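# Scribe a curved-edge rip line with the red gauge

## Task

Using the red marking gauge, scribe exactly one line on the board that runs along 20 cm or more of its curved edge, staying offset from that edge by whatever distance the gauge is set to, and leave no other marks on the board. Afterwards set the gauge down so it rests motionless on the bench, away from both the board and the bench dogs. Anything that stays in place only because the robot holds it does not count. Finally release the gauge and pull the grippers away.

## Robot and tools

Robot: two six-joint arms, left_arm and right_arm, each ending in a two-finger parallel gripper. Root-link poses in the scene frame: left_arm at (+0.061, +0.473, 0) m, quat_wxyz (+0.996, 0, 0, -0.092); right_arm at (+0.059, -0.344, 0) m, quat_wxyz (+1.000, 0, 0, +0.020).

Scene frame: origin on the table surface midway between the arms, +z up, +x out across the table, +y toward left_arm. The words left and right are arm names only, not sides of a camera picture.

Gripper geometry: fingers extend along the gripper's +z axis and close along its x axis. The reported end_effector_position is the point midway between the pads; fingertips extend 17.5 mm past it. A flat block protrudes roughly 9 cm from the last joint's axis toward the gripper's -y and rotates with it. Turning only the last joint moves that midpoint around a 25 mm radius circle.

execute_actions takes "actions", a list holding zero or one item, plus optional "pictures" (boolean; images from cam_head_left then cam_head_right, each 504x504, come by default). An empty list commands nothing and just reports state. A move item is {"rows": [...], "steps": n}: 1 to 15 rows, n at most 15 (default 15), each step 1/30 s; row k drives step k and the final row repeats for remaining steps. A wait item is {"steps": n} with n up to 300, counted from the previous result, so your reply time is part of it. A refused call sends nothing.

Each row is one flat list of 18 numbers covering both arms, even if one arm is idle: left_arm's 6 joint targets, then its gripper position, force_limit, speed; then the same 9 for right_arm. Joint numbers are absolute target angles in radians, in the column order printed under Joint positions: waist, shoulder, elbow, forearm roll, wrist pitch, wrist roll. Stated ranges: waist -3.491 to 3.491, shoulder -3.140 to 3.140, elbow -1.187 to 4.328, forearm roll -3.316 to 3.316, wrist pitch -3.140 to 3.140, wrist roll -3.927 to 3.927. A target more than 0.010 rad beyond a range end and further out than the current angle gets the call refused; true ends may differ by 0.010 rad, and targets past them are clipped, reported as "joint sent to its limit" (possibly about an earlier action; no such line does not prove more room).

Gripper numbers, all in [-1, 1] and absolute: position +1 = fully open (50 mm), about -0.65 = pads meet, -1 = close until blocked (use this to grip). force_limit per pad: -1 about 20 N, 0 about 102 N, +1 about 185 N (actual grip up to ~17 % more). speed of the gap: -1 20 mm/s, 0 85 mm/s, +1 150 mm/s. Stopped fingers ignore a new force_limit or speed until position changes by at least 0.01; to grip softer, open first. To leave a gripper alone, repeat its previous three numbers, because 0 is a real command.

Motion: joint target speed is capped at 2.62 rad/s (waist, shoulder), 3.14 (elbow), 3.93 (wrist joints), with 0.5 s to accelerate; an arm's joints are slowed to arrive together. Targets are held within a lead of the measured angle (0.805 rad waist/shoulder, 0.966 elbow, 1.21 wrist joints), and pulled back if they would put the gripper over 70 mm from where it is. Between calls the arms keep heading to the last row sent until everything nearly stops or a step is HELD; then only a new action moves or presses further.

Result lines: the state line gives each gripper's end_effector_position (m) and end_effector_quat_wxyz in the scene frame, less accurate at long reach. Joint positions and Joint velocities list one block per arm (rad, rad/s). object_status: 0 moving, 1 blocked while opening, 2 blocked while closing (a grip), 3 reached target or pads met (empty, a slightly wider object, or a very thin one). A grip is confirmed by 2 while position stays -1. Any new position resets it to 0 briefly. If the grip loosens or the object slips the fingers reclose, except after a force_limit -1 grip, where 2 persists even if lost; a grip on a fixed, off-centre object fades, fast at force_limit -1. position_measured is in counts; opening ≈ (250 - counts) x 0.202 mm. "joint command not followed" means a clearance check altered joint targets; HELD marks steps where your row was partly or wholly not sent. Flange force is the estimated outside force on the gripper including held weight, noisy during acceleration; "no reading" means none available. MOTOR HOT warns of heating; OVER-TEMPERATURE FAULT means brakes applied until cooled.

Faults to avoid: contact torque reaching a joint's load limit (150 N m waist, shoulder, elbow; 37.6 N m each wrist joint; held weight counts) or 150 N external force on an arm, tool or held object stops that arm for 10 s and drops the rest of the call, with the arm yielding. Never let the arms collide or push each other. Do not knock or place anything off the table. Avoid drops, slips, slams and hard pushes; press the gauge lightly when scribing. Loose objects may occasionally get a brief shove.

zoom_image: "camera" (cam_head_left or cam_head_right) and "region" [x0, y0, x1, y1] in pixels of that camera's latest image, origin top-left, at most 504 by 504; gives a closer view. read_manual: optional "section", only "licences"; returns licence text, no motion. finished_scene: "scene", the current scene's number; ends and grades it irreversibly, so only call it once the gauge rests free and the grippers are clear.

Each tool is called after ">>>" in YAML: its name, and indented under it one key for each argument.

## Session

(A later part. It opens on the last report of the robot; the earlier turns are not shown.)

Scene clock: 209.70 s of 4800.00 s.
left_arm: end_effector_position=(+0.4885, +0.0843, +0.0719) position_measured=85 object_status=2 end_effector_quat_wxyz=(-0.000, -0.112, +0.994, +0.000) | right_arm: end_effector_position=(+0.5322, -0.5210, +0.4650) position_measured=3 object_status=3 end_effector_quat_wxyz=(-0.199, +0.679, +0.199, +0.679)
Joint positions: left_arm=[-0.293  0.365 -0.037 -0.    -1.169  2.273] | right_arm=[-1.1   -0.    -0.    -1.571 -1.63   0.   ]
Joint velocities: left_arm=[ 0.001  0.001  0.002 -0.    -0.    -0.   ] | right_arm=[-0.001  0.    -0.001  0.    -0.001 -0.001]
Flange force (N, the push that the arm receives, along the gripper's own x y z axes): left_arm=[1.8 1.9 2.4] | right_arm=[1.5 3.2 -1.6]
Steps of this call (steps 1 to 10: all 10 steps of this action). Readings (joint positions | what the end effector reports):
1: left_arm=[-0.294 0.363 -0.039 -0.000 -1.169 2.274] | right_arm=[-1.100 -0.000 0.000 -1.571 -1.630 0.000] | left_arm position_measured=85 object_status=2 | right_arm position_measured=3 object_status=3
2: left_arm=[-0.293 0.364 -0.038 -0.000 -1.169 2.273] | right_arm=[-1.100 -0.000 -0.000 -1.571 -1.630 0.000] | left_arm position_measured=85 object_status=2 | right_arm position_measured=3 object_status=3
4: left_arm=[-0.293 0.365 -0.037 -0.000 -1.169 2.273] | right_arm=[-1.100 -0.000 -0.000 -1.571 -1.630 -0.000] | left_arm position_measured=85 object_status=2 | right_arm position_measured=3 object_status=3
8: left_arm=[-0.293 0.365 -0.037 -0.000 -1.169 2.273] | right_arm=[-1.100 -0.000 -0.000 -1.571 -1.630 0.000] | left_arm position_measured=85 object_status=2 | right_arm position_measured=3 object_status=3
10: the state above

>>> execute_actions:
  actions:
    - {"rows":[[-0.2917,0.3677,-0.0329,0,-1.1702,2.2715,-1,-0.3,-0.5,-1.1,0,0,-1.5708,-1.63,0,1,-0.4,0]],"steps":10}
  pictures: false

>>> execute_actions:
  actions:
    - {"rows":[[-0.2904,0.3703,-0.0294,0,-1.1711,2.2702,-1,-0.3,-0.5,-1.1,0,0,-1.5708,-1.63,0,1,-0.4,0]],"steps":10}
  pictures: false

Scene clock: 222.07 s of 4800.00 s.
left_arm: end_effector_position=(+0.4899, +0.0844, +0.0719) position_measured=85 object_status=2 end_effector_quat_wxyz=(-0.000, -0.112, +0.994, +0.000) | right_arm: end_effector_position=(+0.5322, -0.5210, +0.4650) position_measured=3 object_status=3 end_effector_quat_wxyz=(-0.199, +0.679, +0.199, +0.679)
Joint positions: left_arm=[-0.292  0.368 -0.033 -0.    -1.17   2.271] | right_arm=[-1.1   -0.    -0.    -1.571 -1.63   0.   ]
Joint velocities: left_arm=[ 0.002  0.     0.001 -0.     0.    -0.002] | right_arm=[ 0.     0.    -0.001 -0.001  0.001  0.   ]
Flange force (N, the push that the arm receives, along the gripper's own x y z axes): left_arm=[22.4 10.3 -3.7] | right_arm=[2.1 3.1 -1.3]
Steps of this call (steps 1 to 15: the robot went on to your last target; steps 16 to 90: nothing new was sent; then 9.03 s passed at rest; steps 91 to 100: all 10 steps of this action). Readings (joint positions | what the end effector reports):
91: left_arm=[-0.293 0.365 -0.036 -0.000 -1.169 2.273] | right_arm=[-1.100 0.000 -0.000 -1.571 -1.630 0.000] | left_arm position_measured=85 object_status=2 | right_arm position_measured=3 object_status=3
92: left_arm=[-0.292 0.366 -0.035 -0.000 -1.170 2.272] | right_arm=[-1.100 -0.000 -0.000 -1.571 -1.630 0.000] | left_arm position_measured=85 object_status=2 | right_arm position_measured=3 object_status=3
94: left_arm=[-0.292 0.367 -0.034 -0.000 -1.170 2.272] | right_arm=[-1.100 -0.000 -0.000 -1.571 -1.630 0.000] | left_arm position_measured=85 object_status=2 | right_arm position_measured=3 object_status=3
98: left_arm=[-0.292 0.368 -0.033 -0.000 -1.170 2.272] | right_arm=[-1.100 -0.000 -0.000 -1.571 -1.630 0.000] | left_arm position_measured=85 object_status=2 | right_arm position_measured=3 object_status=3
100: the state above

Scene clock: 222.40 s of 4800.00 s.
left_arm: end_effector_position=(+0.4913, +0.0844, +0.0718) position_measured=85 object_status=2 end_effector_quat_wxyz=(-0.000, -0.112, +0.994, +0.000) | right_arm: end_effector_position=(+0.5322, -0.5210, +0.4650) position_measured=3 object_status=3 end_effector_quat_wxyz=(-0.199, +0.679, +0.199, +0.679)
Joint positions: left_arm=[-0.291  0.37  -0.03  -0.    -1.171  2.27 ] | right_arm=[-1.1   -0.    -0.    -1.571 -1.63   0.   ]
Joint velocities: left_arm=[-0.    -0.     0.002 -0.001  0.     0.001] | right_arm=[ 0.     0.     0.001 -0.001  0.     0.001]
Flange force (N, the push that the arm receives, along the gripper's own x y z axes): left_arm=[54.8 17.0 -18.3] | right_arm=[2.1 1.5 -1.6]
Steps of this call (steps 1 to 10: all 10 steps of this action). Readings (joint positions | what the end effector reports):
1: left_arm=[-0.292 0.368 -0.033 -0.000 -1.170 2.271] | right_arm=[-1.100 -0.000 -0.000 -1.571 -1.630 0.000] | left_arm position_measured=85 object_status=2 | right_arm position_measured=3 object_status=3
2: left_arm=[-0.291 0.369 -0.032 -0.000 -1.171 2.271] | right_arm=[-1.100 -0.000 -0.000 -1.571 -1.630 0.000] | left_arm position_measured=85 object_status=2 | right_arm position_measured=3 object_status=3
4: left_arm=[-0.291 0.370 -0.030 -0.000 -1.171 2.270] | right_arm=[-1.100 -0.000 -0.000 -1.571 -1.630 0.000] | left_arm position_measured=85 object_status=2 | right_arm position_measured=3 object_status=3
8: left_arm=[-0.291 0.370 -0.030 -0.000 -1.171 2.270] | right_arm=[-1.100 -0.000 0.000 -1.571 -1.630 0.000] | left_arm position_measured=85 object_status=2 | right_arm position_measured=3 object_status=3
10: the state above

>>> execute_actions:
  actions:
    - {"rows":[[-0.299,0.3529,-0.053,0,-1.165,2.2788,-1,-0.3,-0.5,-1.1,0,0,-1.5708,-1.63,0,1,-0.4,0]],"steps":8}
  pictures: false

>>> execute_actions:
  actions:
    - {"rows":[[-0.4302,0.5578,0.2439,0,-1.2569,2.2,-1,-0.3,-0.5,-1.1,0,0,-1.5708,-1.63,0,1,-0.4,0]]}
  pictures: false

>>> execute_actions:
  actions:
    - {"rows":[[-0.4284,0.5611,0.2489,0,-1.2586,2.1982,-1,-0.3,-0.5,-1.1,0,0,-1.5708,-1.63,0,1,-0.4,0]]}
  pictures: false

>>> execute_actions:
  actions:
    - {"rows":[[-0.427,0.5636,0.2526,0,-1.2598,2.1968,-1,-0.3,-0.5,-1.1,0,0,-1.5708,-1.63,0,1,-0.4,0]],"steps":10}
  pictures: false

Scene clock: 242.67 s of 4800.00 s.
left_arm: end_effector_position=(+0.4819, +0.0844, +0.0720) position_measured=85 object_status=2 end_effector_quat_wxyz=(+0.000, -0.112, +0.994, -0.000) | right_arm: end_effector_position=(+0.5322, -0.5210, +0.4650) position_measured=3 object_status=3 end_effector_quat_wxyz=(-0.199, +0.679, +0.199, +0.679)
Joint positions: left_arm=[-0.298  0.354 -0.052  0.    -1.165  2.279] | right_arm=[-1.1   -0.    -0.    -1.571 -1.63   0.   ]
Joint velocities: left_arm=[-0.004 -0.009 -0.012  0.001  0.002  0.005] | right_arm=[ 0.     0.    -0.    -0.002  0.001  0.001]
Flange force (N, the push that the arm receives, along the gripper's own x y z axes): left_arm=[5.2 2.7 3.5] | right_arm=[1.8 1.5 -1.6]
Steps of this call (steps 1 to 15: the robot went on to your last target; steps 16 to 90: nothing new was sent; then 17.00 s passed at rest; steps 91 to 98: all 8 steps of this action). Readings (joint positions | what the end effector reports):
91: left_arm=[-0.290 0.370 -0.030 0.000 -1.171 2.270] | right_arm=[-1.100 -0.000 -0.000 -1.571 -1.630 0.000] | left_arm position_measured=85 object_status=2 | right_arm position_measured=3 object_status=3
92: left_arm=[-0.292 0.366 -0.035 0.000 -1.168 2.272] | right_arm=[-1.100 -0.000 -0.000 -1.571 -1.630 0.000] | left_arm position_measured=85 object_status=2 | right_arm position_measured=3 object_status=3
94: left_arm=[-0.296 0.358 -0.046 0.000 -1.166 2.277] | right_arm=[-1.100 -0.000 -0.000 -1.571 -1.630 0.000] | left_arm position_measured=85 object_status=2 | right_arm position_measured=3 object_status=3
98: the state above

Scene clock: 243.17 s of 4800.00 s.
left_arm: end_effector_position=(+0.4979, -0.0183, +0.0720) position_measured=85 object_status=2 end_effector_quat_wxyz=(-0.000, -0.008, +1.000, +0.000) | right_arm: end_effector_position=(+0.5322, -0.5210, +0.4650) position_measured=3 object_status=3 end_effector_quat_wxyz=(-0.199, +0.679, +0.199, +0.679)
Joint positions: left_arm=[-0.429  0.557  0.242  0.    -1.256  2.2  ] | right_arm=[-1.1   -0.    -0.    -1.571 -1.63   0.   ]
Joint velocities: left_arm=[-0.011  0.019  0.033  0.001 -0.012 -0.008] | right_arm=[ 0.    -0.    -0.001  0.001 -0.001 -0.001]
Flange force (N, the push that the arm receives, along the gripper's own x y z axes): left_arm=[-1.9 -15.9 3.9] | right_arm=[1.7 1.0 -0.8]
Steps of this call (steps 1 to 15: all 15 steps of this action). Readings (joint positions | what the end effector reports):
1: left_arm=[-0.299 0.354 -0.052 0.000 -1.165 2.279] | right_arm=[-1.100 -0.000 -0.000 -1.571 -1.630 0.000] | left_arm position_measured=85 object_status=2 | right_arm position_measured=3 object_status=3
2: left_arm=[-0.302 0.357 -0.047 0.000 -1.168 2.277] | right_arm=[-1.100 -0.000 -0.000 -1.571 -1.630 0.000] | left_arm position_measured=85 object_status=2 | right_arm position_measured=3 object_status=3
4: left_arm=[-0.316 0.379 -0.015 0.000 -1.179 2.267] | right_arm=[-1.100 -0.000 -0.000 -1.571 -1.630 0.000] | left_arm position_measured=85 object_status=2 | right_arm position_measured=3 object_status=3
8: left_arm=[-0.374 0.470 0.117 0.000 -1.219 2.232] | right_arm=[-1.100 -0.000 -0.000 -1.571 -1.630 0.000] | left_arm position_measured=85 object_status=2 | right_arm position_measured=3 object_status=3
15: the state above

Scene clock: 243.67 s of 4800.00 s.
left_arm: end_effector_position=(+0.4999, -0.0189, +0.0721) position_measured=85 object_status=2 end_effector_quat_wxyz=(-0.000, -0.007, +1.000, -0.000) | right_arm: end_effector_position=(+0.5322, -0.5210, +0.4650) position_measured=3 object_status=3 end_effector_quat_wxyz=(-0.199, +0.679, +0.199, +0.679)
Joint positions: left_arm=[-0.428  0.561  0.249  0.    -1.259  2.198] | right_arm=[-1.1   -0.    -0.    -1.571 -1.63   0.   ]
Joint velocities: left_arm=[ 0.001 -0.001 -0.001 -0.     0.    -0.002] | right_arm=[-0.    -0.     0.     0.    -0.001  0.   ]
Flange force (N, the push that the arm receives, along the gripper's own x y z axes): left_arm=[4.2 2.1 2.7] | right_arm=[1.8 2.2 -0.9]
Steps of this call (steps 1 to 15: all 15 steps of this action). Readings (joint positions | what the end effector reports):
1: left_arm=[-0.430 0.557 0.243 0.000 -1.257 2.200] | right_arm=[-1.100 -0.000 -0.000 -1.571 -1.630 0.000] | left_arm position_measured=85 object_status=2 | right_arm position_measured=3 object_status=3
2: left_arm=[-0.430 0.559 0.245 0.000 -1.257 2.199] | right_arm=[-1.100 -0.000 -0.000 -1.571 -1.630 0.000] | left_arm position_measured=85 object_status=2 | right_arm position_measured=3 object_status=3
4: left_arm=[-0.429 0.560 0.248 0.000 -1.258 2.199] | right_arm=[-1.100 0.000 -0.000 -1.571 -1.630 0.000] | left_arm position_measured=85 object_status=2 | right_arm position_measured=3 object_status=3
8: left_arm=[-0.429 0.561 0.249 0.000 -1.259 2.198] | right_arm=[-1.100 -0.000 -0.000 -1.571 -1.630 0.000] | left_arm position_measured=85 object_status=2 | right_arm position_measured=3 object_status=3
15: the state above

Scene clock: 244.00 s of 4800.00 s.
left_arm: end_effector_position=(+0.5014, -0.0189, +0.0720) position_measured=85 object_status=2 end_effector_quat_wxyz=(-0.000, -0.007, +1.000, -0.000) | right_arm: end_effector_position=(+0.5322, -0.5210, +0.4650) position_measured=3 object_status=3 end_effector_quat_wxyz=(-0.199, +0.679, +0.199, +0.679)
Joint positions: left_arm=[-0.427  0.564  0.253  0.    -1.26   2.197] | right_arm=[-1.1   -0.    -0.    -1.571 -1.63   0.   ]
Joint velocities: left_arm=[ 0.     0.001  0.001 -0.    -0.    -0.001] | right_arm=[ 0.  0. -0.  0. -0. -0.]
Flange force (N, the push that the arm receives, along the gripper's own x y z axes): left_arm=[4.5 5.4 2.7] | right_arm=[1.4 1.8 -1.3]
Steps of this call (steps 1 to 10: all 10 steps of this action). Readings (joint positions | what the end effector reports):
1: left_arm=[-0.428 0.561 0.249 0.000 -1.259 2.198] | right_arm=[-1.100 -0.000 -0.000 -1.571 -1.630 0.000] | left_arm position_measured=85 object_status=2 | right_arm position_measured=3 object_status=3
2: left_arm=[-0.428 0.562 0.250 0.000 -1.259 2.198] | right_arm=[-1.100 -0.000 -0.000 -1.571 -1.630 0.000] | left_arm position_measured=85 object_status=2 | right_arm position_measured=3 object_status=3
4: left_arm=[-0.427 0.563 0.252 0.000 -1.260 2.197] | right_arm=[-1.100 -0.000 -0.000 -1.571 -1.630 0.000] | left_arm position_measured=85 object_status=2 | right_arm position_measured=3 object_status=3
8: left_arm=[-0.427 0.564 0.252 0.000 -1.260 2.197] | right_arm=[-1.100 -0.000 -0.000 -1.571 -1.630 0.000] | left_arm position_measured=85 object_status=2 | right_arm position_measured=3 object_status=3
10: the state above

Mid +1; back off −10; then C at −6, −4, −2.5.

>>> execute_actions:
  actions:
    - {"rows":[[-0.4257,0.5661,0.2564,0,-1.2611,2.1955,-1,-0.3,-0.5,-1.1,0,0,-1.5708,-1.63,0,1,-0.4,0]],"steps":10}
  pictures: false

>>> execute_actions:
  actions:
    - {"rows":[[-0.4357,0.5479,0.2289,0,-1.2517,2.2055,-1,-0.3,-0.5,-1.1,0,0,-1.5708,-1.63,0,1,-0.4,0]],"steps":8}
  pictures: false

>>> execute_actions:
  actions:
    - {"rows":[[-0.5596,0.7594,0.5666,0,-1.378,2.1194,-1,-0.3,-0.5,-1.1,0,0,-1.5708,-1.63,0,1,-0.4,0]]}
  pictures: false

>>> execute_actions:
  actions:
    - {"rows":[[-0.5577,0.7629,0.5725,0,-1.3804,2.1175,-1,-0.3,-0.5,-1.1,0,0,-1.5708,-1.63,0,1,-0.4,0]]}
  pictures: false

>>> execute_actions:
  actions:
    - {"rows":[[-0.5563,0.7656,0.577,0,-1.3822,2.1161,-1,-0.3,-0.5,-1.1,0,0,-1.5708,-1.63,0,1,-0.4,0]],"steps":10}

>>> zoom_image:
  camera: "cam_head_left"
  region: [205,165,335,240]

Scene clock: 260.67 s of 4800.00 s.
left_arm: end_effector_position=(+0.5028, -0.0189, +0.0720) position_measured=85 object_status=2 end_effector_quat_wxyz=(-0.000, -0.007, +1.000, +0.000) | right_arm: end_effector_position=(+0.5322, -0.5210, +0.4650) position_measured=3 object_status=3 end_effector_quat_wxyz=(-0.199, +0.679, +0.199, +0.679)
Joint positions: left_arm=[-0.426  0.566  0.256 -0.    -1.261  2.196] | right_arm=[-1.1   -0.    -0.    -1.571 -1.63   0.   ]
Joint velocities: left_arm=[ 0.001 -0.001  0.    -0.     0.     0.003] | right_arm=[-0.     0.     0.    -0.    -0.001  0.001]
Flange force (N, the push that the arm receives, along the gripper's own x y z axes): left_arm=[23.4 -0.1 -6.9] | right_arm=[2.1 2.2 -2.0]
Steps of this call (steps 1 to 15: the robot went on to your last target; steps 16 to 90: nothing new was sent; then 13.33 s passed at rest; steps 91 to 100: all 10 steps of this action). Readings (joint positions | what the end effector reports):
91: left_arm=[-0.427 0.564 0.253 -0.000 -1.260 2.197] | right_arm=[-1.100 -0.000 -0.000 -1.571 -1.630 0.000] | left_arm position_measured=85 object_status=2 | right_arm position_measured=3 object_status=3
92: left_arm=[-0.427 0.565 0.254 -0.000 -1.260 2.196] | right_arm=[-1.100 -0.000 -0.000 -1.571 -1.630 0.000] | left_arm position_measured=85 object_status=2 | right_arm position_measured=3 object_status=3
94: left_arm=[-0.426 0.566 0.255 -0.000 -1.261 2.196] | right_arm=[-1.100 -0.000 -0.000 -1.571 -1.630 0.000] | left_arm position_measured=85 object_status=2 | right_arm position_measured=3 object_status=3
98: left_arm=[-0.426 0.566 0.256 -0.000 -1.261 2.196] | right_arm=[-1.100 -0.000 -0.000 -1.571 -1.630 0.000] | left_arm position_measured=85 object_status=2 | right_arm position_measured=3 object_status=3
100: the state above

Scene clock: 260.93 s of 4800.00 s.
left_arm: end_effector_position=(+0.4925, -0.0188, +0.0721) position_measured=85 object_status=2 end_effector_quat_wxyz=(+0.000, -0.007, +1.000, -0.000) | right_arm: end_effector_position=(+0.5322, -0.5210, +0.4650) position_measured=3 object_status=3 end_effector_quat_wxyz=(-0.199, +0.679, +0.199, +0.679)
Joint positions: left_arm=[-0.435  0.549  0.23  -0.    -1.252  2.205] | right_arm=[-1.1   -0.    -0.    -1.571 -1.63   0.   ]
Joint velocities: left_arm=[-0.006 -0.009 -0.013 -0.     0.004  0.006] | right_arm=[-0.001  0.     0.001  0.001 -0.     0.002]
Flange force (N, the push that the arm receives, along the gripper's own x y z axes): left_arm=[-0.4 1.0 -0.4] | right_arm=[1.8 2.3 -1.2]
Steps of this call (steps 1 to 8: all 8 steps of this action). Readings (joint positions | what the end effector reports):
1: left_arm=[-0.426 0.566 0.256 -0.000 -1.261 2.196] | right_arm=[-1.100 -0.000 -0.000 -1.571 -1.630 0.000] | left_arm position_measured=85 object_status=2 | right_arm position_measured=3 object_status=3
2: left_arm=[-0.427 0.563 0.252 -0.000 -1.259 2.197] | right_arm=[-1.100 -0.000 -0.000 -1.571 -1.630 0.000] | left_arm position_measured=85 object_status=2 | right_arm position_measured=3 object_status=3
4: left_arm=[-0.432 0.553 0.237 -0.000 -1.254 2.202] | right_arm=[-1.100 -0.000 -0.000 -1.571 -1.630 0.000] | left_arm position_measured=85 object_status=2 | right_arm position_measured=3 object_status=3
8: the state above

Scene clock: 261.43 s of 4800.00 s.
left_arm: end_effector_position=(+0.4866, -0.1229, +0.0719) position_measured=85 object_status=2 end_effector_quat_wxyz=(-0.000, +0.097, +0.995, +0.000) | right_arm: end_effector_position=(+0.5322, -0.5210, +0.4650) position_measured=3 object_status=3 end_effector_quat_wxyz=(-0.199, +0.679, +0.199, +0.679)
Joint positions: left_arm=[-0.559  0.758  0.563 -0.    -1.377  2.12 ] | right_arm=[-1.1   -0.    -0.    -1.571 -1.63   0.   ]
Joint velocities: left_arm=[-0.038  0.065  0.105  0.    -0.038 -0.023] | right_arm=[ 0.     0.    -0.     0.    -0.001 -0.   ]
Flange force (N, the push that the arm receives, along the gripper's own x y z axes): left_arm=[-2.9 -16.3 7.4] | right_arm=[2.1 1.7 -1.9]
Steps of this call (steps 1 to 15: all 15 steps of this action). Readings (joint positions | what the end effector reports):
1: left_arm=[-0.436 0.549 0.230 -0.000 -1.252 2.205] | right_arm=[-1.100 -0.000 -0.000 -1.571 -1.630 0.000] | left_arm position_measured=85 object_status=2 | right_arm position_measured=3 object_status=3
2: left_arm=[-0.438 0.552 0.235 -0.000 -1.255 2.203] | right_arm=[-1.100 -0.000 -0.000 -1.571 -1.630 0.000] | left_arm position_measured=85 object_status=2 | right_arm position_measured=3 object_status=3
4: left_arm=[-0.450 0.572 0.267 -0.000 -1.268 2.194] | right_arm=[-1.100 -0.000 -0.000 -1.571 -1.630 0.000] | left_arm position_measured=85 object_status=2 | right_arm position_measured=3 object_status=3
8: left_arm=[-0.501 0.658 0.404 -0.000 -1.319 2.159] | right_arm=[-1.100 -0.000 -0.000 -1.571 -1.630 0.000] | left_arm position_measured=85 object_status=2 | right_arm position_measured=3 object_status=3
15: the state above

Scene clock: 261.93 s of 4800.00 s.
left_arm: end_effector_position=(+0.4884, -0.1239, +0.0720) position_measured=85 object_status=2 end_effector_quat_wxyz=(+0.000, +0.097, +0.995, +0.000) | right_arm: end_effector_position=(+0.5322, -0.5210, +0.4650) position_measured=3 object_status=3 end_effector_quat_wxyz=(-0.199, +0.679, +0.199, +0.679)
Joint positions: left_arm=[-0.558  0.763  0.572 -0.    -1.38   2.118] | right_arm=[-1.1   -0.    -0.    -1.571 -1.63   0.   ]
Joint velocities: left_arm=[-0.003  0.     0.     0.    -0.    -0.001] | right_arm=[ 0.     0.001  0.001 -0.     0.     0.   ]
Flange force (N, the push that the arm receives, along the gripper's own x y z axes): left_arm=[4.2 2.4 2.0] | right_arm=[1.5 3.5 -1.5]
Steps of this call (steps 1 to 15: all 15 steps of this action). Readings (joint positions | what the end effector reports):
1: left_arm=[-0.559 0.759 0.566 -0.000 -1.378 2.120] | right_arm=[-1.100 -0.000 -0.000 -1.571 -1.630 0.000] | left_arm position_measured=85 object_status=2 | right_arm position_measured=3 object_status=3
2: left_arm=[-0.559 0.760 0.568 -0.000 -1.379 2.119] | right_arm=[-1.100 -0.000 -0.000 -1.571 -1.630 0.000] | left_arm position_measured=85 object_status=2 | right_arm position_measured=3 object_status=3
4: left_arm=[-0.558 0.762 0.571 -0.000 -1.380 2.118] | right_arm=[-1.100 -0.000 -0.000 -1.571 -1.630 0.000] | left_arm position_measured=85 object_status=2 | right_arm position_measured=3 object_status=3
8: left_arm=[-0.558 0.763 0.572 -0.000 -1.380 2.118] | right_arm=[-1.100 -0.000 -0.000 -1.571 -1.630 0.000] | left_arm position_measured=85 object_status=2 | right_arm position_measured=3 object_status=3
15: the state above

Scene clock: 262.27 s of 4800.00 s.
left_arm: end_effector_position=(+0.4899, -0.1239, +0.0720) position_measured=85 object_status=2 end_effector_quat_wxyz=(-0.000, +0.097, +0.995, +0.000) | right_arm: end_effector_position=(+0.5322, -0.5210, +0.4650) position_measured=3 object_status=3 end_effector_quat_wxyz=(-0.199, +0.679, +0.199, +0.679)
Joint positions: left_arm=[-0.556  0.766  0.577 -0.    -1.382  2.116] | right_arm=[-1.1   -0.     0.    -1.571 -1.63   0.   ]
Joint velocities: left_arm=[-0.001  0.     0.    -0.001 -0.    -0.001] | right_arm=[-0. -0.  0. -0. -0. -0.]
Flange force (N, the push that the arm receives, along the gripper's own x y z axes): left_arm=[5.5 4.5 3.4] | right_arm=[2.3 2.2 -1.0]
Steps of this call (steps 1 to 10: all 10 steps of this action). Readings (joint positions | what the end effector reports):
1: left_arm=[-0.558 0.763 0.573 -0.000 -1.381 2.117] | right_arm=[-1.100 -0.000 -0.000 -1.571 -1.630 0.000] | left_arm position_measured=85 object_status=2 | right_arm position_measured=3 object_status=3
2: left_arm=[-0.557 0.764 0.574 -0.000 -1.381 2.117] | right_arm=[-1.100 -0.000 -0.000 -1.571 -1.630 0.000] | left_arm position_measured=85 object_status=2 | right_arm position_measured=3 object_status=3
4: left_arm=[-0.557 0.765 0.576 -0.000 -1.382 2.116] | right_arm=[-1.100 -0.000 -0.000 -1.571 -1.630 0.000] | left_arm position_measured=85 object_status=2 | right_arm position_measured=3 object_status=3
8: left_arm=[-0.556 0.766 0.577 -0.000 -1.382 2.116] | right_arm=[-1.100 -0.000 -0.000 -1.571 -1.630 0.000] | left_arm position_measured=85 object_status=2 | right_arm position_measured=3 object_status=3
10: the state above

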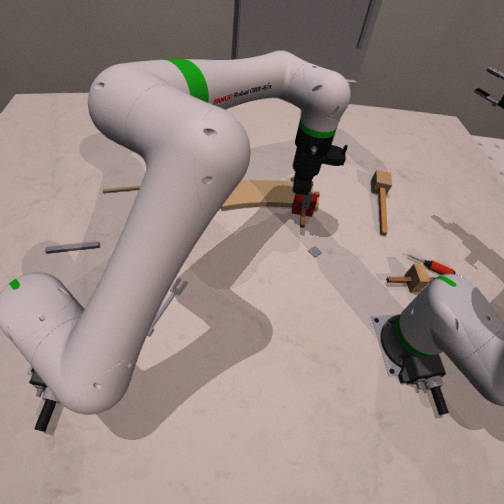

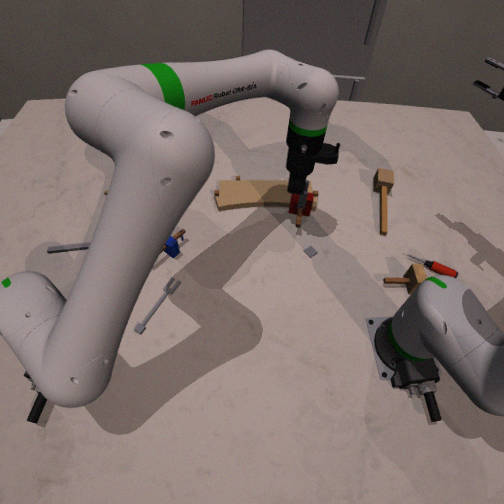

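Region (205, 165, 335, 240) of cam_head_left's 504x504 image, scaled by 3.877, with more detail than that image has; it fills the top 291 rows of this view, and the rest is white.

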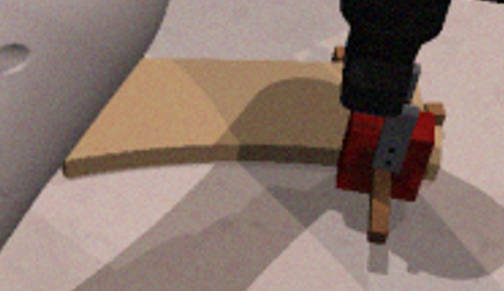

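>>> execute_actions:
  actions:
    - {"rows":[[-0.5549,0.7682,0.5814,0,-1.384,2.1147,-1,-0.3,-0.5,-1.1,0,0,-1.5708,-1.63,0,1,-0.4,0]],"steps":10}
  pictures: false

>>> execute_actions:
  actions:
    - {"rows":[[-0.5539,0.77,0.5844,0,-1.3852,2.1137,-1,-0.3,-0.5,-1.1,0,0,-1.5708,-1.63,0,1,-0.4,0]],"steps":10}
  pictures: false

Scene clock: 271.30 s of 4800.00 s.
left_arm: end_effector_position=(+0.4914, -0.1239, +0.0720) position_measured=85 object_status=2 end_effector_quat_wxyz=(-0.000, +0.097, +0.995, -0.000) | right_arm: end_effector_position=(+0.5322, -0.5210, +0.4650) position_measured=3 object_status=3 end_effector_quat_wxyz=(-0.199, +0.679, +0.199, +0.679)
Joint positions: left_arm=[-0.555  0.768  0.581  0.    -1.384  2.115] | right_arm=[-1.1   -0.    -0.    -1.571 -1.63   0.   ]
Joint velocities: left_arm=[ 0.     0.001  0.001 -0.001 -0.    -0.   ] | right_arm=[-0.001 -0.001 -0.001 -0.001 -0.     0.   ]
Flange force (N, the push that the arm receives, along the gripper's own x y z axes): left_arm=[5.0 3.0 2.8] | right_arm=[1.8 2.6 -1.6]
Steps of this call (steps 1 to 15: the robot went on to your last target; steps 16 to 90: nothing new was sent; then 5.70 s passed at rest; steps 91 to 100: all 10 steps of this action). Readings (joint positions | what the end effector reports):
91: left_arm=[-0.556 0.766 0.577 0.000 -1.382 2.116] | right_arm=[-1.100 -0.000 -0.000 -1.571 -1.630 0.000] | left_arm position_measured=85 object_status=2 | right_arm position_measured=3 object_status=3
92: left_arm=[-0.556 0.767 0.579 0.000 -1.383 2.116] | right_arm=[-1.100 -0.000 -0.000 -1.571 -1.630 0.000] | left_arm position_measured=85 object_status=2 | right_arm position_measured=3 object_status=3
94: left_arm=[-0.555 0.768 0.580 0.000 -1.384 2.115] | right_arm=[-1.100 -0.000 -0.000 -1.571 -1.630 0.000] | left_arm position_measured=85 object_status=2 | right_arm position_measured=3 object_status=3
98: left_arm=[-0.555 0.768 0.581 0.000 -1.384 2.115] | right_arm=[-1.100 -0.000 -0.000 -1.571 -1.630 0.000] | left_arm position_measured=85 object_status=2 | right_arm position_measured=3 object_status=3
100: the state above

Scene clock: 271.63 s of 4800.00 s.
left_arm: end_effector_position=(+0.4924, -0.1239, +0.0720) position_measured=85 object_status=2 end_effector_quat_wxyz=(-0.000, +0.097, +0.995, -0.000) | right_arm: end_effector_position=(+0.5322, -0.5210, +0.4650) position_measured=3 object_status=3 end_effector_quat_wxyz=(-0.199, +0.679, +0.199, +0.679)
Joint positions: left_arm=[-0.554  0.77   0.584  0.    -1.385  2.114] | right_arm=[-1.1   -0.    -0.    -1.571 -1.63   0.   ]
Joint velocities: left_arm=[ 0.    -0.    -0.001  0.    -0.     0.001] | right_arm=[-0.    -0.    -0.    -0.    -0.    -0.001]
Flange force (N, the push that the arm receives, along the gripper's own x y z axes): left_arm=[5.3 3.9 2.9] | right_arm=[1.2 2.4 -1.7]
Steps of this call (steps 1 to 10: all 10 steps of this action). Readings (joint positions | what the end effector reports):
1: left_arm=[-0.555 0.768 0.582 0.000 -1.384 2.115] | right_arm=[-1.100 -0.000 -0.000 -1.571 -1.630 0.000] | left_arm position_measured=85 object_status=2 | right_arm position_measured=3 object_status=3
2: left_arm=[-0.555 0.769 0.583 0.000 -1.384 2.114] | right_arm=[-1.100 -0.000 -0.000 -1.571 -1.630 0.000] | left_arm position_measured=85 object_status=2 | right_arm position_measured=3 object_status=3
4: left_arm=[-0.554 0.770 0.584 0.000 -1.385 2.114] | right_arm=[-1.100 -0.000 -0.000 -1.571 -1.630 0.000] | left_arm position_measured=85 object_status=2 | right_arm position_measured=3 object_status=3
8: left_arm=[-0.554 0.770 0.584 0.000 -1.385 2.114] | right_arm=[-1.100 -0.000 -0.000 -1.571 -1.630 0.000] | left_arm position_measured=85 object_status=2 | right_arm position_measured=3 object_status=3
10: the state above

>>> execute_actions:
  actions:
    - {"rows":[[-0.5529,0.7729,0.5845,0,-1.3824,2.1127,-1,-0.3,-0.5,-1.1,0,0,-1.5708,-1.63,0,1,-0.4,0]],"steps":10}
  pictures: false

>>> execute_actions:
  actions:
    - {"rows":[[-0.552,0.7746,0.5874,0,-1.3836,2.1118,-1,-0.3,-0.5,-1.1,0,0,-1.5708,-1.63,0,1,-0.4,0]],"steps":10}
  pictures: false

Scene clock: 280.10 s of 4800.00 s.
left_arm: end_effector_position=(+0.4935, -0.1239, +0.0700) position_measured=85 object_status=2 end_effector_quat_wxyz=(-0.000, +0.097, +0.995, -0.000) | right_arm: end_effector_position=(+0.5322, -0.5210, +0.4650) position_measured=3 object_status=3 end_effector_quat_wxyz=(-0.199, +0.679, +0.199, +0.679)
Joint positions: left_arm=[-0.553  0.773  0.584  0.    -1.382  2.113] | right_arm=[-1.1   -0.    -0.    -1.571 -1.63   0.   ]
Joint velocities: left_arm=[ 0.    -0.001  0.001  0.     0.001 -0.001] | right_arm=[-0.     0.    -0.    -0.001 -0.     0.001]
Flange force (N, the push that the arm receives, along the gripper's own x y z axes): left_arm=[3.9 2.9 1.8] | right_arm=[2.0 1.8 -1.9]
Steps of this call (steps 1 to 15: the robot went on to your last target; steps 16 to 90: nothing new was sent; then 5.13 s passed at rest; steps 91 to 100: all 10 steps of this action). Readings (joint positions | what the end effector reports):
91: left_arm=[-0.554 0.770 0.584 0.000 -1.385 2.114] | right_arm=[-1.100 -0.000 -0.000 -1.571 -1.630 0.000] | left_arm position_measured=85 object_status=2 | right_arm position_measured=3 object_status=3
92: left_arm=[-0.554 0.771 0.584 0.000 -1.384 2.113] | right_arm=[-1.100 -0.000 -0.000 -1.571 -1.630 0.000] | left_arm position_measured=85 object_status=2 | right_arm position_measured=3 object_status=3
94: left_arm=[-0.553 0.772 0.584 0.000 -1.383 2.113] | right_arm=[-1.100 -0.000 -0.000 -1.571 -1.630 0.000] | left_arm position_measured=85 object_status=2 | right_arm position_measured=3 object_status=3
98: left_arm=[-0.553 0.773 0.584 0.000 -1.382 2.113] | right_arm=[-1.100 -0.000 -0.000 -1.571 -1.630 0.000] | left_arm position_measured=85 object_status=2 | right_arm position_measured=3 object_status=3
100: the state above

Scene clock: 280.43 s of 4800.00 s.
left_arm: end_effector_position=(+0.4944, -0.1239, +0.0700) position_measured=85 object_status=2 end_effector_quat_wxyz=(-0.000, +0.097, +0.995, +0.000) | right_arm: end_effector_position=(+0.5322, -0.5210, +0.4650) position_measured=3 object_status=3 end_effector_quat_wxyz=(-0.199, +0.679, +0.199, +0.679)
Joint positions: left_arm=[-0.552  0.775  0.587  0.    -1.384  2.112] | right_arm=[-1.1   -0.    -0.    -1.571 -1.63   0.   ]
Joint velocities: left_arm=[ 0.001  0.002  0.001  0.    -0.     0.   ] | right_arm=[-0.001 -0.    -0.    -0.001 -0.    -0.   ]
Flange force (N, the push that the arm receives, along the gripper's own x y z axes): left_arm=[4.7 2.9 2.4] | right_arm=[1.6 3.2 -0.2]
Steps of this call (steps 1 to 10: all 10 steps of this action). Readings (joint positions | what the end effector reports):
1: left_arm=[-0.553 0.773 0.585 0.000 -1.382 2.113] | right_arm=[-1.100 0.000 -0.000 -1.571 -1.630 0.000] | left_arm position_measured=85 object_status=2 | right_arm position_measured=3 object_status=3
2: left_arm=[-0.553 0.774 0.586 0.000 -1.382 2.112] | right_arm=[-1.100 -0.000 -0.000 -1.571 -1.630 0.000] | left_arm position_measured=85 object_status=2 | right_arm position_measured=3 object_status=3
4: left_arm=[-0.552 0.774 0.587 0.000 -1.383 2.112] | right_arm=[-1.100 -0.000 -0.000 -1.571 -1.630 0.000] | left_arm position_measured=85 object_status=2 | right_arm position_measured=3 object_status=3
8: left_arm=[-0.552 0.775 0.587 0.000 -1.384 2.112] | right_arm=[-1.100 -0.000 -0.000 -1.571 -1.630 -0.000] | left_arm position_measured=85 object_status=2 | right_arm position_measured=3 object_status=3
10: the state above

>>> execute_actions:
  actions:
    - {"rows":[[-0.551,0.7764,0.5904,0,-1.3848,2.1108,-1,-0.3,-0.5,-1.1,0,0,-1.5708,-1.63,0,1,-0.4,0]],"steps":10}
  pictures: false

>>> execute_actions:
  actions:
    - {"rows":[[-0.5501,0.7782,0.5934,0,-1.386,2.1099,-1,-0.3,-0.5,-1.1,0,0,-1.5708,-1.63,0,1,-0.4,0]],"steps":10}
  pictures: false

Scene clock: 294.20 s of 4800.00 s.
left_arm: end_effector_position=(+0.4954, -0.1239, +0.0700) position_measured=85 object_status=2 end_effector_quat_wxyz=(-0.000, +0.097, +0.995, +0.000) | right_arm: end_effector_position=(+0.5322, -0.5210, +0.4650) position_measured=3 object_status=3 end_effector_quat_wxyz=(-0.199, +0.679, +0.199, +0.679)
Joint positions: left_arm=[-0.551  0.776  0.59  -0.    -1.385  2.111] | right_arm=[-1.1   -0.    -0.    -1.571 -1.63   0.   ]
Joint velocities: left_arm=[ 0.002  0.002  0.002  0.001  0.    -0.   ] | right_arm=[-0.001  0.     0.     0.001 -0.001 -0.001]
Flange force (N, the push that the arm receives, along the gripper's own x y z axes): left_arm=[21.5 -1.2 -3.4] | right_arm=[1.2 2.8 -0.9]
Steps of this call (steps 1 to 15: the robot went on to your last target; steps 16 to 90: nothing new was sent; then 10.43 s passed at rest; steps 91 to 100: all 10 steps of this action). Readings (joint positions | what the end effector reports):
91: left_arm=[-0.552 0.775 0.588 -0.000 -1.384 2.112] | right_arm=[-1.100 -0.000 -0.000 -1.571 -1.630 0.000] | left_arm position_measured=85 object_status=2 | right_arm position_measured=3 object_status=3
92: left_arm=[-0.552 0.775 0.589 -0.000 -1.384 2.111] | right_arm=[-1.100 -0.000 -0.000 -1.571 -1.630 0.000] | left_arm position_measured=85 object_status=2 | right_arm position_measured=3 object_status=3
94: left_arm=[-0.551 0.776 0.590 -0.000 -1.385 2.111] | right_arm=[-1.100 -0.000 -0.000 -1.571 -1.630 0.000] | left_arm position_measured=85 object_status=2 | right_arm position_measured=3 object_status=3
98: left_arm=[-0.551 0.776 0.590 -0.000 -1.385 2.111] | right_arm=[-1.100 -0.000 -0.000 -1.571 -1.630 0.000] | left_arm position_measured=85 object_status=2 | right_arm position_measured=3 object_status=3
100: the state above

Scene clock: 294.53 s of 4800.00 s.
left_arm: end_effector_position=(+0.4964, -0.1239, +0.0700) position_measured=85 object_status=2 end_effector_quat_wxyz=(-0.000, +0.097, +0.995, +0.000) | right_arm: end_effector_position=(+0.5322, -0.5210, +0.4650) position_measured=3 object_status=3 end_effector_quat_wxyz=(-0.199, +0.679, +0.199, +0.679)
Joint positions: left_arm=[-0.55   0.778  0.593 -0.    -1.386  2.11 ] | right_arm=[-1.1   -0.    -0.    -1.571 -1.63   0.   ]
Joint velocities: left_arm=[-0.001  0.     0.     0.    -0.    -0.002] | right_arm=[-0.     0.    -0.    -0.001 -0.    -0.   ]
Flange force (N, the push that the arm receives, along the gripper's own x y z axes): left_arm=[42.5 -1.7 -9.4] | right_arm=[2.3 3.6 -1.0]
Steps of this call (steps 1 to 10: all 10 steps of this action). Readings (joint positions | what the end effector reports):
1: left_arm=[-0.551 0.777 0.591 -0.000 -1.385 2.111] | right_arm=[-1.100 -0.000 -0.000 -1.571 -1.630 0.000] | left_arm position_measured=85 object_status=2 | right_arm position_measured=3 object_status=3
2: left_arm=[-0.551 0.777 0.592 -0.000 -1.385 2.110] | right_arm=[-1.100 0.000 -0.000 -1.571 -1.630 0.000] | left_arm position_measured=85 object_status=2 | right_arm position_measured=3 object_status=3
4: left_arm=[-0.550 0.778 0.593 -0.000 -1.386 2.110] | right_arm=[-1.100 -0.000 -0.000 -1.571 -1.630 0.000] | left_arm position_measured=85 object_status=2 | right_arm position_measured=3 object_status=3
8: left_arm=[-0.550 0.778 0.593 -0.000 -1.386 2.110] | right_arm=[-1.100 -0.000 -0.000 -1.571 -1.630 0.000] | left_arm position_measured=85 object_status=2 | right_arm position_measured=3 object_status=3
10: the state above

>>> execute_actions:
  actions:
    - {"rows":[[-0.5522,0.7743,0.5868,0,-1.3833,2.143,-1,-0.3,-0.5,-1.1,0,0,-1.5708,-1.63,0,1,-0.4,0]],"steps":10}
  pictures: false

>>> execute_actions:
  actions:
    - {"rows":[[-0.5522,0.7751,0.5846,0,-1.3803,2.143,-1,-0.3,-0.5,-1.1,0,0,-1.5708,-1.63,0,1,-0.4,0]],"steps":10}
  pictures: false

>>> execute_actions:
  actions:
    - {"rows":[[-0.5522,0.7757,0.5831,0,-1.3782,2.143,-1,-0.3,-0.5,-1.1,0,0,-1.5708,-1.63,0,1,-0.4,0]],"steps":10}
  pictures: false

>>> execute_actions:
  actions:
    - {"rows":[[-0.5522,0.7762,0.5817,0,-1.3763,2.143,-1,-0.3,-0.5,-1.1,0,0,-1.5708,-1.63,0,1,-0.4,0]],"steps":10}
  pictures: false

Scene clock: 306.87 s of 4800.00 s.
left_arm: end_effector_position=(+0.4952, -0.1240, +0.0699) position_measured=85 object_status=2 end_effector_quat_wxyz=(+0.000, +0.082, +0.997, -0.000) | right_arm: end_effector_position=(+0.5322, -0.5210, +0.4650) position_measured=3 object_status=3 end_effector_quat_wxyz=(-0.199, +0.679, +0.199, +0.679)
Joint positions: left_arm=[-0.552  0.774  0.587 -0.    -1.383  2.143] | right_arm=[-1.1   -0.    -0.    -1.571 -1.63   0.   ]
Joint velocities: left_arm=[-0.002 -0.002 -0.003 -0.     0.     0.006] | right_arm=[-0.    -0.    -0.     0.    -0.001  0.001]
Flange force (N, the push that the arm receives, along the gripper's own x y z axes): left_arm=[2.3 0.8 0.9] | right_arm=[1.4 1.3 -1.2]
Steps of this call (steps 1 to 15: the robot went on to your last target; steps 16 to 90: nothing new was sent; then 9.00 s passed at rest; steps 91 to 100: all 10 steps of this action). Readings (joint positions | what the end effector reports):
91: left_arm=[-0.550 0.778 0.593 -0.000 -1.386 2.110] | right_arm=[-1.100 0.000 -0.000 -1.571 -1.630 0.000] | left_arm position_measured=85 object_status=2 | right_arm position_measured=3 object_status=3
92: left_arm=[-0.550 0.778 0.592 0.000 -1.385 2.117] | right_arm=[-1.100 -0.000 -0.000 -1.571 -1.630 0.000] | left_arm position_measured=85 object_status=2 | right_arm position_measured=3 object_status=3
94: left_arm=[-0.551 0.776 0.589 0.000 -1.383 2.134] | right_arm=[-1.100 -0.000 -0.000 -1.571 -1.630 0.000] | left_arm position_measured=85 object_status=2 | right_arm position_measured=3 object_status=3
98: left_arm=[-0.552 0.775 0.587 -0.000 -1.383 2.142] | right_arm=[-1.100 -0.000 0.000 -1.571 -1.630 0.000] | left_arm position_measured=85 object_status=2 | right_arm position_measured=3 object_status=3
100: the state above

Scene clock: 307.20 s of 4800.00 s.
left_arm: end_effector_position=(+0.4950, -0.1241, +0.0685) position_measured=85 object_status=2 end_effector_quat_wxyz=(+0.000, +0.082, +0.997, -0.000) | right_arm: end_effector_position=(+0.5322, -0.5210, +0.4650) position_measured=3 object_status=3 end_effector_quat_wxyz=(-0.199, +0.679, +0.199, +0.679)
Joint positions: left_arm=[-0.552  0.775  0.585 -0.    -1.38   2.143] | right_arm=[-1.1   -0.    -0.    -1.571 -1.63   0.   ]
Joint velocities: left_arm=[-0.     0.001 -0.    -0.001  0.001 -0.   ] | right_arm=[-0.     0.     0.     0.001  0.001 -0.001]
Flange force (N, the push that the arm receives, along the gripper's own x y z axes): left_arm=[7.5 6.2 3.7] | right_arm=[2.5 1.7 -2.7]
Steps of this call (steps 1 to 10: all 10 steps of this action). Readings (joint positions | what the end effector reports):
1: left_arm=[-0.552 0.774 0.587 -0.000 -1.383 2.143] | right_arm=[-1.100 -0.000 -0.000 -1.571 -1.630 0.000] | left_arm position_measured=85 object_status=2 | right_arm position_measured=3 object_status=3
2: left_arm=[-0.552 0.774 0.586 -0.000 -1.382 2.143] | right_arm=[-1.100 -0.000 -0.000 -1.571 -1.630 0.000] | left_arm position_measured=85 object_status=2 | right_arm position_measured=3 object_status=3
4: left_arm=[-0.552 0.775 0.585 -0.000 -1.381 2.143] | right_arm=[-1.100 -0.000 -0.000 -1.571 -1.630 0.000] | left_arm position_measured=85 object_status=2 | right_arm position_measured=3 object_status=3
8: left_arm=[-0.552 0.775 0.585 -0.000 -1.380 2.143] | right_arm=[-1.100 -0.000 -0.000 -1.571 -1.630 0.000] | left_arm position_measured=85 object_status=2 | right_arm position_measured=3 object_status=3
10: the state above

Scene clock: 307.53 s of 4800.00 s.
left_arm: end_effector_position=(+0.4950, -0.1240, +0.0674) position_measured=85 object_status=2 end_effector_quat_wxyz=(+0.000, +0.082, +0.997, +0.000) | right_arm: end_effector_position=(+0.5322, -0.5210, +0.4650) position_measured=3 object_status=3 end_effector_quat_wxyz=(-0.199, +0.679, +0.199, +0.679)
Joint positions: left_arm=[-0.552  0.776  0.583 -0.    -1.378  2.143] | right_arm=[-1.1   -0.    -0.    -1.571 -1.63   0.   ]
Joint velocities: left_arm=[-0.001  0.001  0.001  0.     0.    -0.   ] | right_arm=[-0.    -0.    -0.     0.001 -0.001 -0.001]
Flange force (N, the push that the arm receives, along the gripper's own x y z axes): left_arm=[1.9 0.5 1.9] | right_arm=[2.2 3.4 -1.6]
Steps of this call (steps 1 to 10: all 10 steps of this action). Readings (joint positions | what the end effector reports):
1: left_arm=[-0.552 0.775 0.584 -0.000 -1.380 2.143] | right_arm=[-1.100 -0.000 -0.000 -1.571 -1.630 0.000] | left_arm position_measured=85 object_status=2 | right_arm position_measured=3 object_status=3
2: left_arm=[-0.552 0.775 0.584 -0.000 -1.379 2.143] | right_arm=[-1.100 -0.000 -0.000 -1.571 -1.630 0.000] | left_arm position_measured=85 object_status=2 | right_arm position_measured=3 object_status=3
4: left_arm=[-0.552 0.776 0.583 -0.000 -1.379 2.143] | right_arm=[-1.100 -0.000 -0.000 -1.571 -1.630 0.000] | left_arm position_measured=85 object_status=2 | right_arm position_measured=3 object_status=3
8: left_arm=[-0.552 0.776 0.583 -0.000 -1.378 2.143] | right_arm=[-1.100 -0.000 0.000 -1.571 -1.630 0.000] | left_arm position_measured=85 object_status=2 | right_arm position_measured=3 object_status=3
10: the state above

Scene clock: 307.87 s of 4800.00 s.
left_arm: end_effector_position=(+0.4950, -0.1240, +0.0665) position_measured=85 object_status=2 end_effector_quat_wxyz=(+0.000, +0.082, +0.997, +0.000) | right_arm: end_effector_position=(+0.5322, -0.5210, +0.4650) position_measured=3 object_status=3 end_effector_quat_wxyz=(-0.199, +0.679, +0.199, +0.679)
Joint positions: left_arm=[-0.552  0.776  0.582 -0.    -1.376  2.143] | right_arm=[-1.1   -0.    -0.    -1.571 -1.63   0.   ]
Joint velocities: left_arm=[ 0.002 -0.001 -0.001  0.001  0.    -0.   ] | right_arm=[-0.    -0.001 -0.     0.001  0.    -0.   ]
Flange force (N, the push that the arm receives, along the gripper's own x y z axes): left_arm=[4.8 3.9 2.9] | right_arm=[2.3 0.6 -1.8]
Steps of this call (steps 1 to 10: all 10 steps of this action). Readings (joint positions | what the end effector reports):
1: left_arm=[-0.552 0.776 0.583 -0.000 -1.378 2.143] | right_arm=[-1.100 -0.000 -0.000 -1.571 -1.630 0.000] | left_arm position_measured=85 object_status=2 | right_arm position_measured=3 object_status=3
2: left_arm=[-0.552 0.776 0.583 -0.000 -1.377 2.143] | right_arm=[-1.100 -0.000 -0.000 -1.571 -1.630 0.000] | left_arm position_measured=85 object_status=2 | right_arm position_measured=3 object_status=3
4: left_arm=[-0.552 0.776 0.582 -0.000 -1.377 2.143] | right_arm=[-1.100 -0.000 -0.000 -1.571 -1.630 -0.000] | left_arm position_measured=85 object_status=2 | right_arm position_measured=3 object_status=3
8: left_arm=[-0.552 0.776 0.582 -0.000 -1.376 2.143] | right_arm=[-1.100 -0.000 -0.000 -1.571 -1.630 0.000] | left_arm position_measured=85 object_status=2 | right_arm position_measured=3 object_status=3
10: the state above

>>> execute_actions:
  actions:
    - {"rows":[[-0.5517,0.7777,0.5817,0,-1.3749,2.1425,-1,-0.3,-0.5,-1.1,0,0,-1.5708,-1.63,0,1,-0.4,0]],"steps":12}

Scene clock: 338.17 s of 4800.00 s.
left_arm: end_effector_position=(+0.4955, -0.1240, +0.0654) position_measured=85 object_status=2 end_effector_quat_wxyz=(-0.000, +0.082, +0.997, +0.000) | right_arm: end_effector_position=(+0.5322, -0.5210, +0.4650) position_measured=3 object_status=3 end_effector_quat_wxyz=(-0.199, +0.679, +0.199, +0.679)
Joint positions: left_arm=[-0.552  0.778  0.582 -0.    -1.375  2.143] | right_arm=[-1.1   -0.    -0.    -1.571 -1.63   0.   ]
Joint velocities: left_arm=[ 0.    -0.    -0.     0.     0.    -0.001] | right_arm=[ 0.     0.     0.    -0.001  0.     0.   ]
Flange force (N, the push that the arm receives, along the gripper's own x y z axes): left_arm=[5.7 3.7 2.6] | right_arm=[2.1 4.8 -1.3]
Steps of this call (steps 1 to 15: the robot went on to your last target; steps 16 to 90: nothing new was sent; then 26.90 s passed at rest; steps 91 to 102: all 12 steps of this action). Readings (joint positions | what the end effector reports):
91: left_arm=[-0.552 0.776 0.582 -0.000 -1.376 2.143] | right_arm=[-1.100 -0.000 -0.000 -1.571 -1.630 0.000] | left_arm position_measured=85 object_status=2 | right_arm position_measured=3 object_status=3
92: left_arm=[-0.552 0.777 0.582 -0.000 -1.376 2.143] | right_arm=[-1.100 -0.000 -0.000 -1.571 -1.630 0.000] | left_arm position_measured=85 object_status=2 | right_arm position_measured=3 object_status=3
94: left_arm=[-0.552 0.777 0.582 -0.000 -1.375 2.143] | right_arm=[-1.100 0.000 -0.000 -1.571 -1.630 0.000] | left_arm position_measured=85 object_status=2 | right_arm position_measured=3 object_status=3
98: left_arm=[-0.552 0.778 0.582 -0.000 -1.375 2.143] | right_arm=[-1.100 -0.000 -0.000 -1.571 -1.630 0.000] | left_arm position_measured=85 object_status=2 | right_arm position_measured=3 object_status=3
102: the state above

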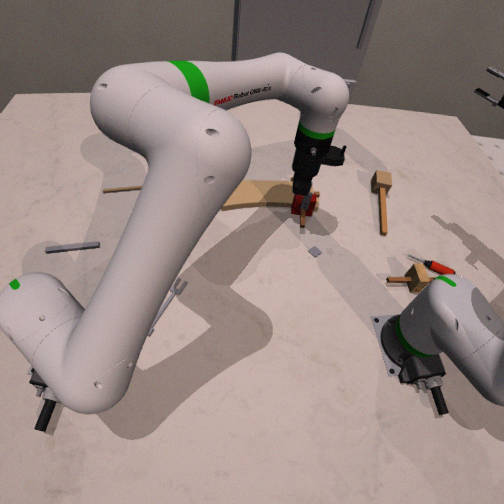

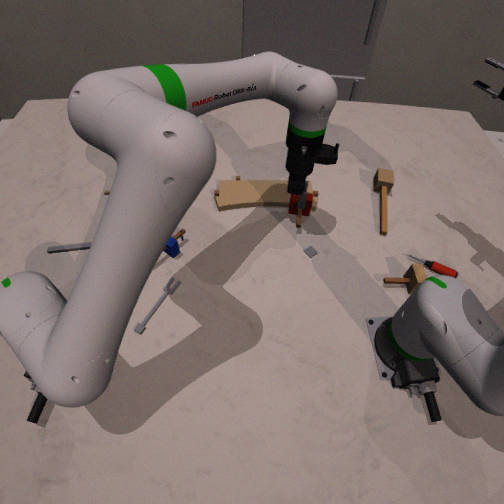

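>>> execute_actions:
  actions:
    - {"rows":[[-0.5512,0.7791,0.5817,0,-1.3735,2.142,-1,-0.3,-0.5,-1.1,0,0,-1.5708,-1.63,0,1,-0.4,0]],"steps":12}
  pictures: false

>>> execute_actions:
  actions:
    - {"rows":[[-0.5512,0.7796,0.5802,0,-1.3715,2.142,-1,-0.3,-0.5,-1.1,0,0,-1.5708,-1.63,0,1,-0.4,0]],"steps":12}

>>> zoom_image:
  camera: "cam_head_right"
  region: [195,165,335,240]

Scene clock: 345.73 s of 4800.00 s.
left_arm: end_effector_position=(+0.4959, -0.1240, +0.0645) position_measured=85 object_status=2 end_effector_quat_wxyz=(-0.000, +0.082, +0.997, -0.000) | right_arm: end_effector_position=(+0.5322, -0.5210, +0.4650) position_measured=3 object_status=3 end_effector_quat_wxyz=(-0.199, +0.679, +0.199, +0.679)
Joint positions: left_arm=[-0.551  0.779  0.582  0.    -1.374  2.142] | right_arm=[-1.1   -0.    -0.    -1.571 -1.63   0.   ]
Joint velocities: left_arm=[ 0.002  0.    -0.     0.001  0.     0.   ] | right_arm=[ 0.    -0.    -0.001  0.001 -0.001  0.   ]
Flange force (N, the push that the arm receives, along the gripper's own x y z axes): left_arm=[18.6 4.5 -4.7] | right_arm=[2.3 3.7 0.1]
Steps of this call (steps 1 to 15: the robot went on to your last target; steps 16 to 90: nothing new was sent; then 4.17 s passed at rest; steps 91 to 102: all 12 steps of this action). Readings (joint positions | what the end effector reports):
91: left_arm=[-0.552 0.778 0.582 0.000 -1.375 2.142] | right_arm=[-1.100 -0.000 -0.000 -1.571 -1.630 0.000] | left_arm position_measured=85 object_status=2 | right_arm position_measured=3 object_status=3
92: left_arm=[-0.552 0.778 0.582 0.000 -1.374 2.142] | right_arm=[-1.100 0.000 -0.000 -1.571 -1.630 0.000] | left_arm position_measured=85 object_status=2 | right_arm position_measured=3 object_status=3
94: left_arm=[-0.551 0.779 0.582 0.000 -1.374 2.142] | right_arm=[-1.100 -0.000 -0.000 -1.571 -1.630 0.000] | left_arm position_measured=85 object_status=2 | right_arm position_measured=3 object_status=3
98: left_arm=[-0.551 0.779 0.582 0.000 -1.374 2.142] | right_arm=[-1.100 -0.000 -0.000 -1.571 -1.630 0.000] | left_arm position_measured=85 object_status=2 | right_arm position_measured=3 object_status=3
102: the state above

Scene clock: 346.13 s of 4800.00 s.
left_arm: end_effector_position=(+0.4960, -0.1240, +0.0635) position_measured=85 object_status=2 end_effector_quat_wxyz=(-0.000, +0.082, +0.997, -0.000) | right_arm: end_effector_position=(+0.5322, -0.5210, +0.4650) position_measured=3 object_status=3 end_effector_quat_wxyz=(-0.199, +0.679, +0.199, +0.679)
Joint positions: left_arm=[-0.551  0.779  0.58   0.    -1.372  2.142] | right_arm=[-1.1   -0.    -0.    -1.571 -1.63   0.   ]
Joint velocities: left_arm=[ 0.001  0.     0.     0.     0.    -0.001] | right_arm=[ 0.     0.    -0.     0.    -0.001 -0.   ]
Flange force (N, the push that the arm receives, along the gripper's own x y z axes): left_arm=[24.6 6.4 -25.8] | right_arm=[1.4 2.6 -1.4]
Steps of this call (steps 1 to 12: all 12 steps of this action). Readings (joint positions | what the end effector reports):
1: left_arm=[-0.551 0.779 0.582 0.000 -1.373 2.142] | right_arm=[-1.100 -0.000 -0.000 -1.571 -1.630 0.000] | left_arm position_measured=85 object_status=2 | right_arm position_measured=3 object_status=3
2: left_arm=[-0.551 0.779 0.581 0.000 -1.373 2.142] | right_arm=[-1.100 -0.000 -0.000 -1.571 -1.630 0.000] | left_arm position_measured=85 object_status=2 | right_arm position_measured=3 object_status=3
4: left_arm=[-0.551 0.779 0.581 0.000 -1.372 2.142] | right_arm=[-1.100 0.000 -0.000 -1.571 -1.630 0.000] | left_arm position_measured=85 object_status=2 | right_arm position_measured=3 object_status=3
8: left_arm=[-0.551 0.779 0.580 0.000 -1.372 2.142] | right_arm=[-1.100 -0.000 -0.000 -1.571 -1.630 0.000] | left_arm position_measured=85 object_status=2 | right_arm position_measured=3 object_status=3
12: the state above

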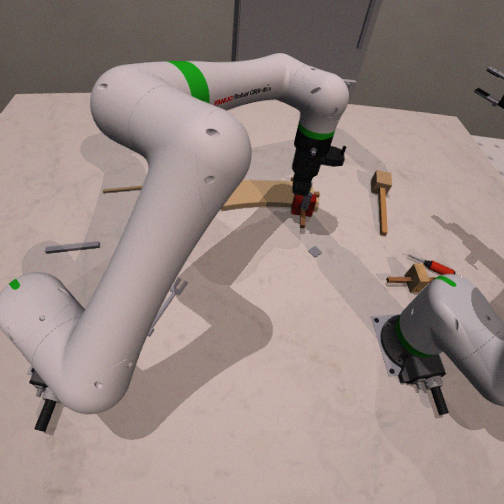

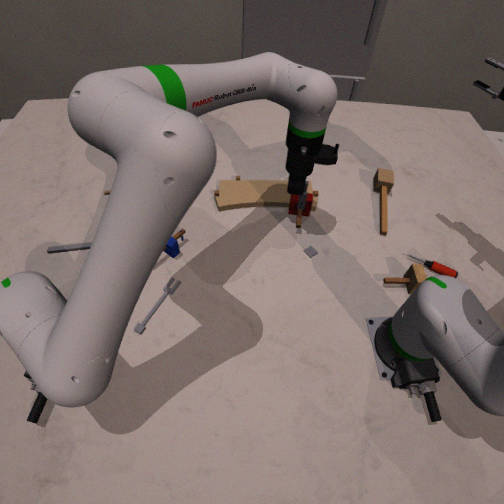

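Region (195, 165, 335, 240) of cam_head_right's 504x504 image, scaled by 3.600, with more detail than that image has; it fills the top 270 rows of this view, and the rest is white.

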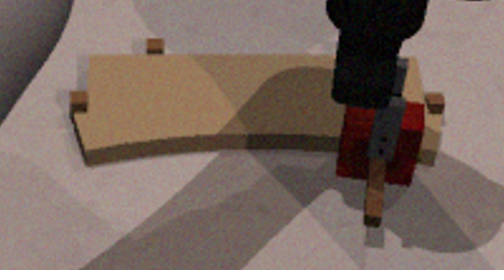

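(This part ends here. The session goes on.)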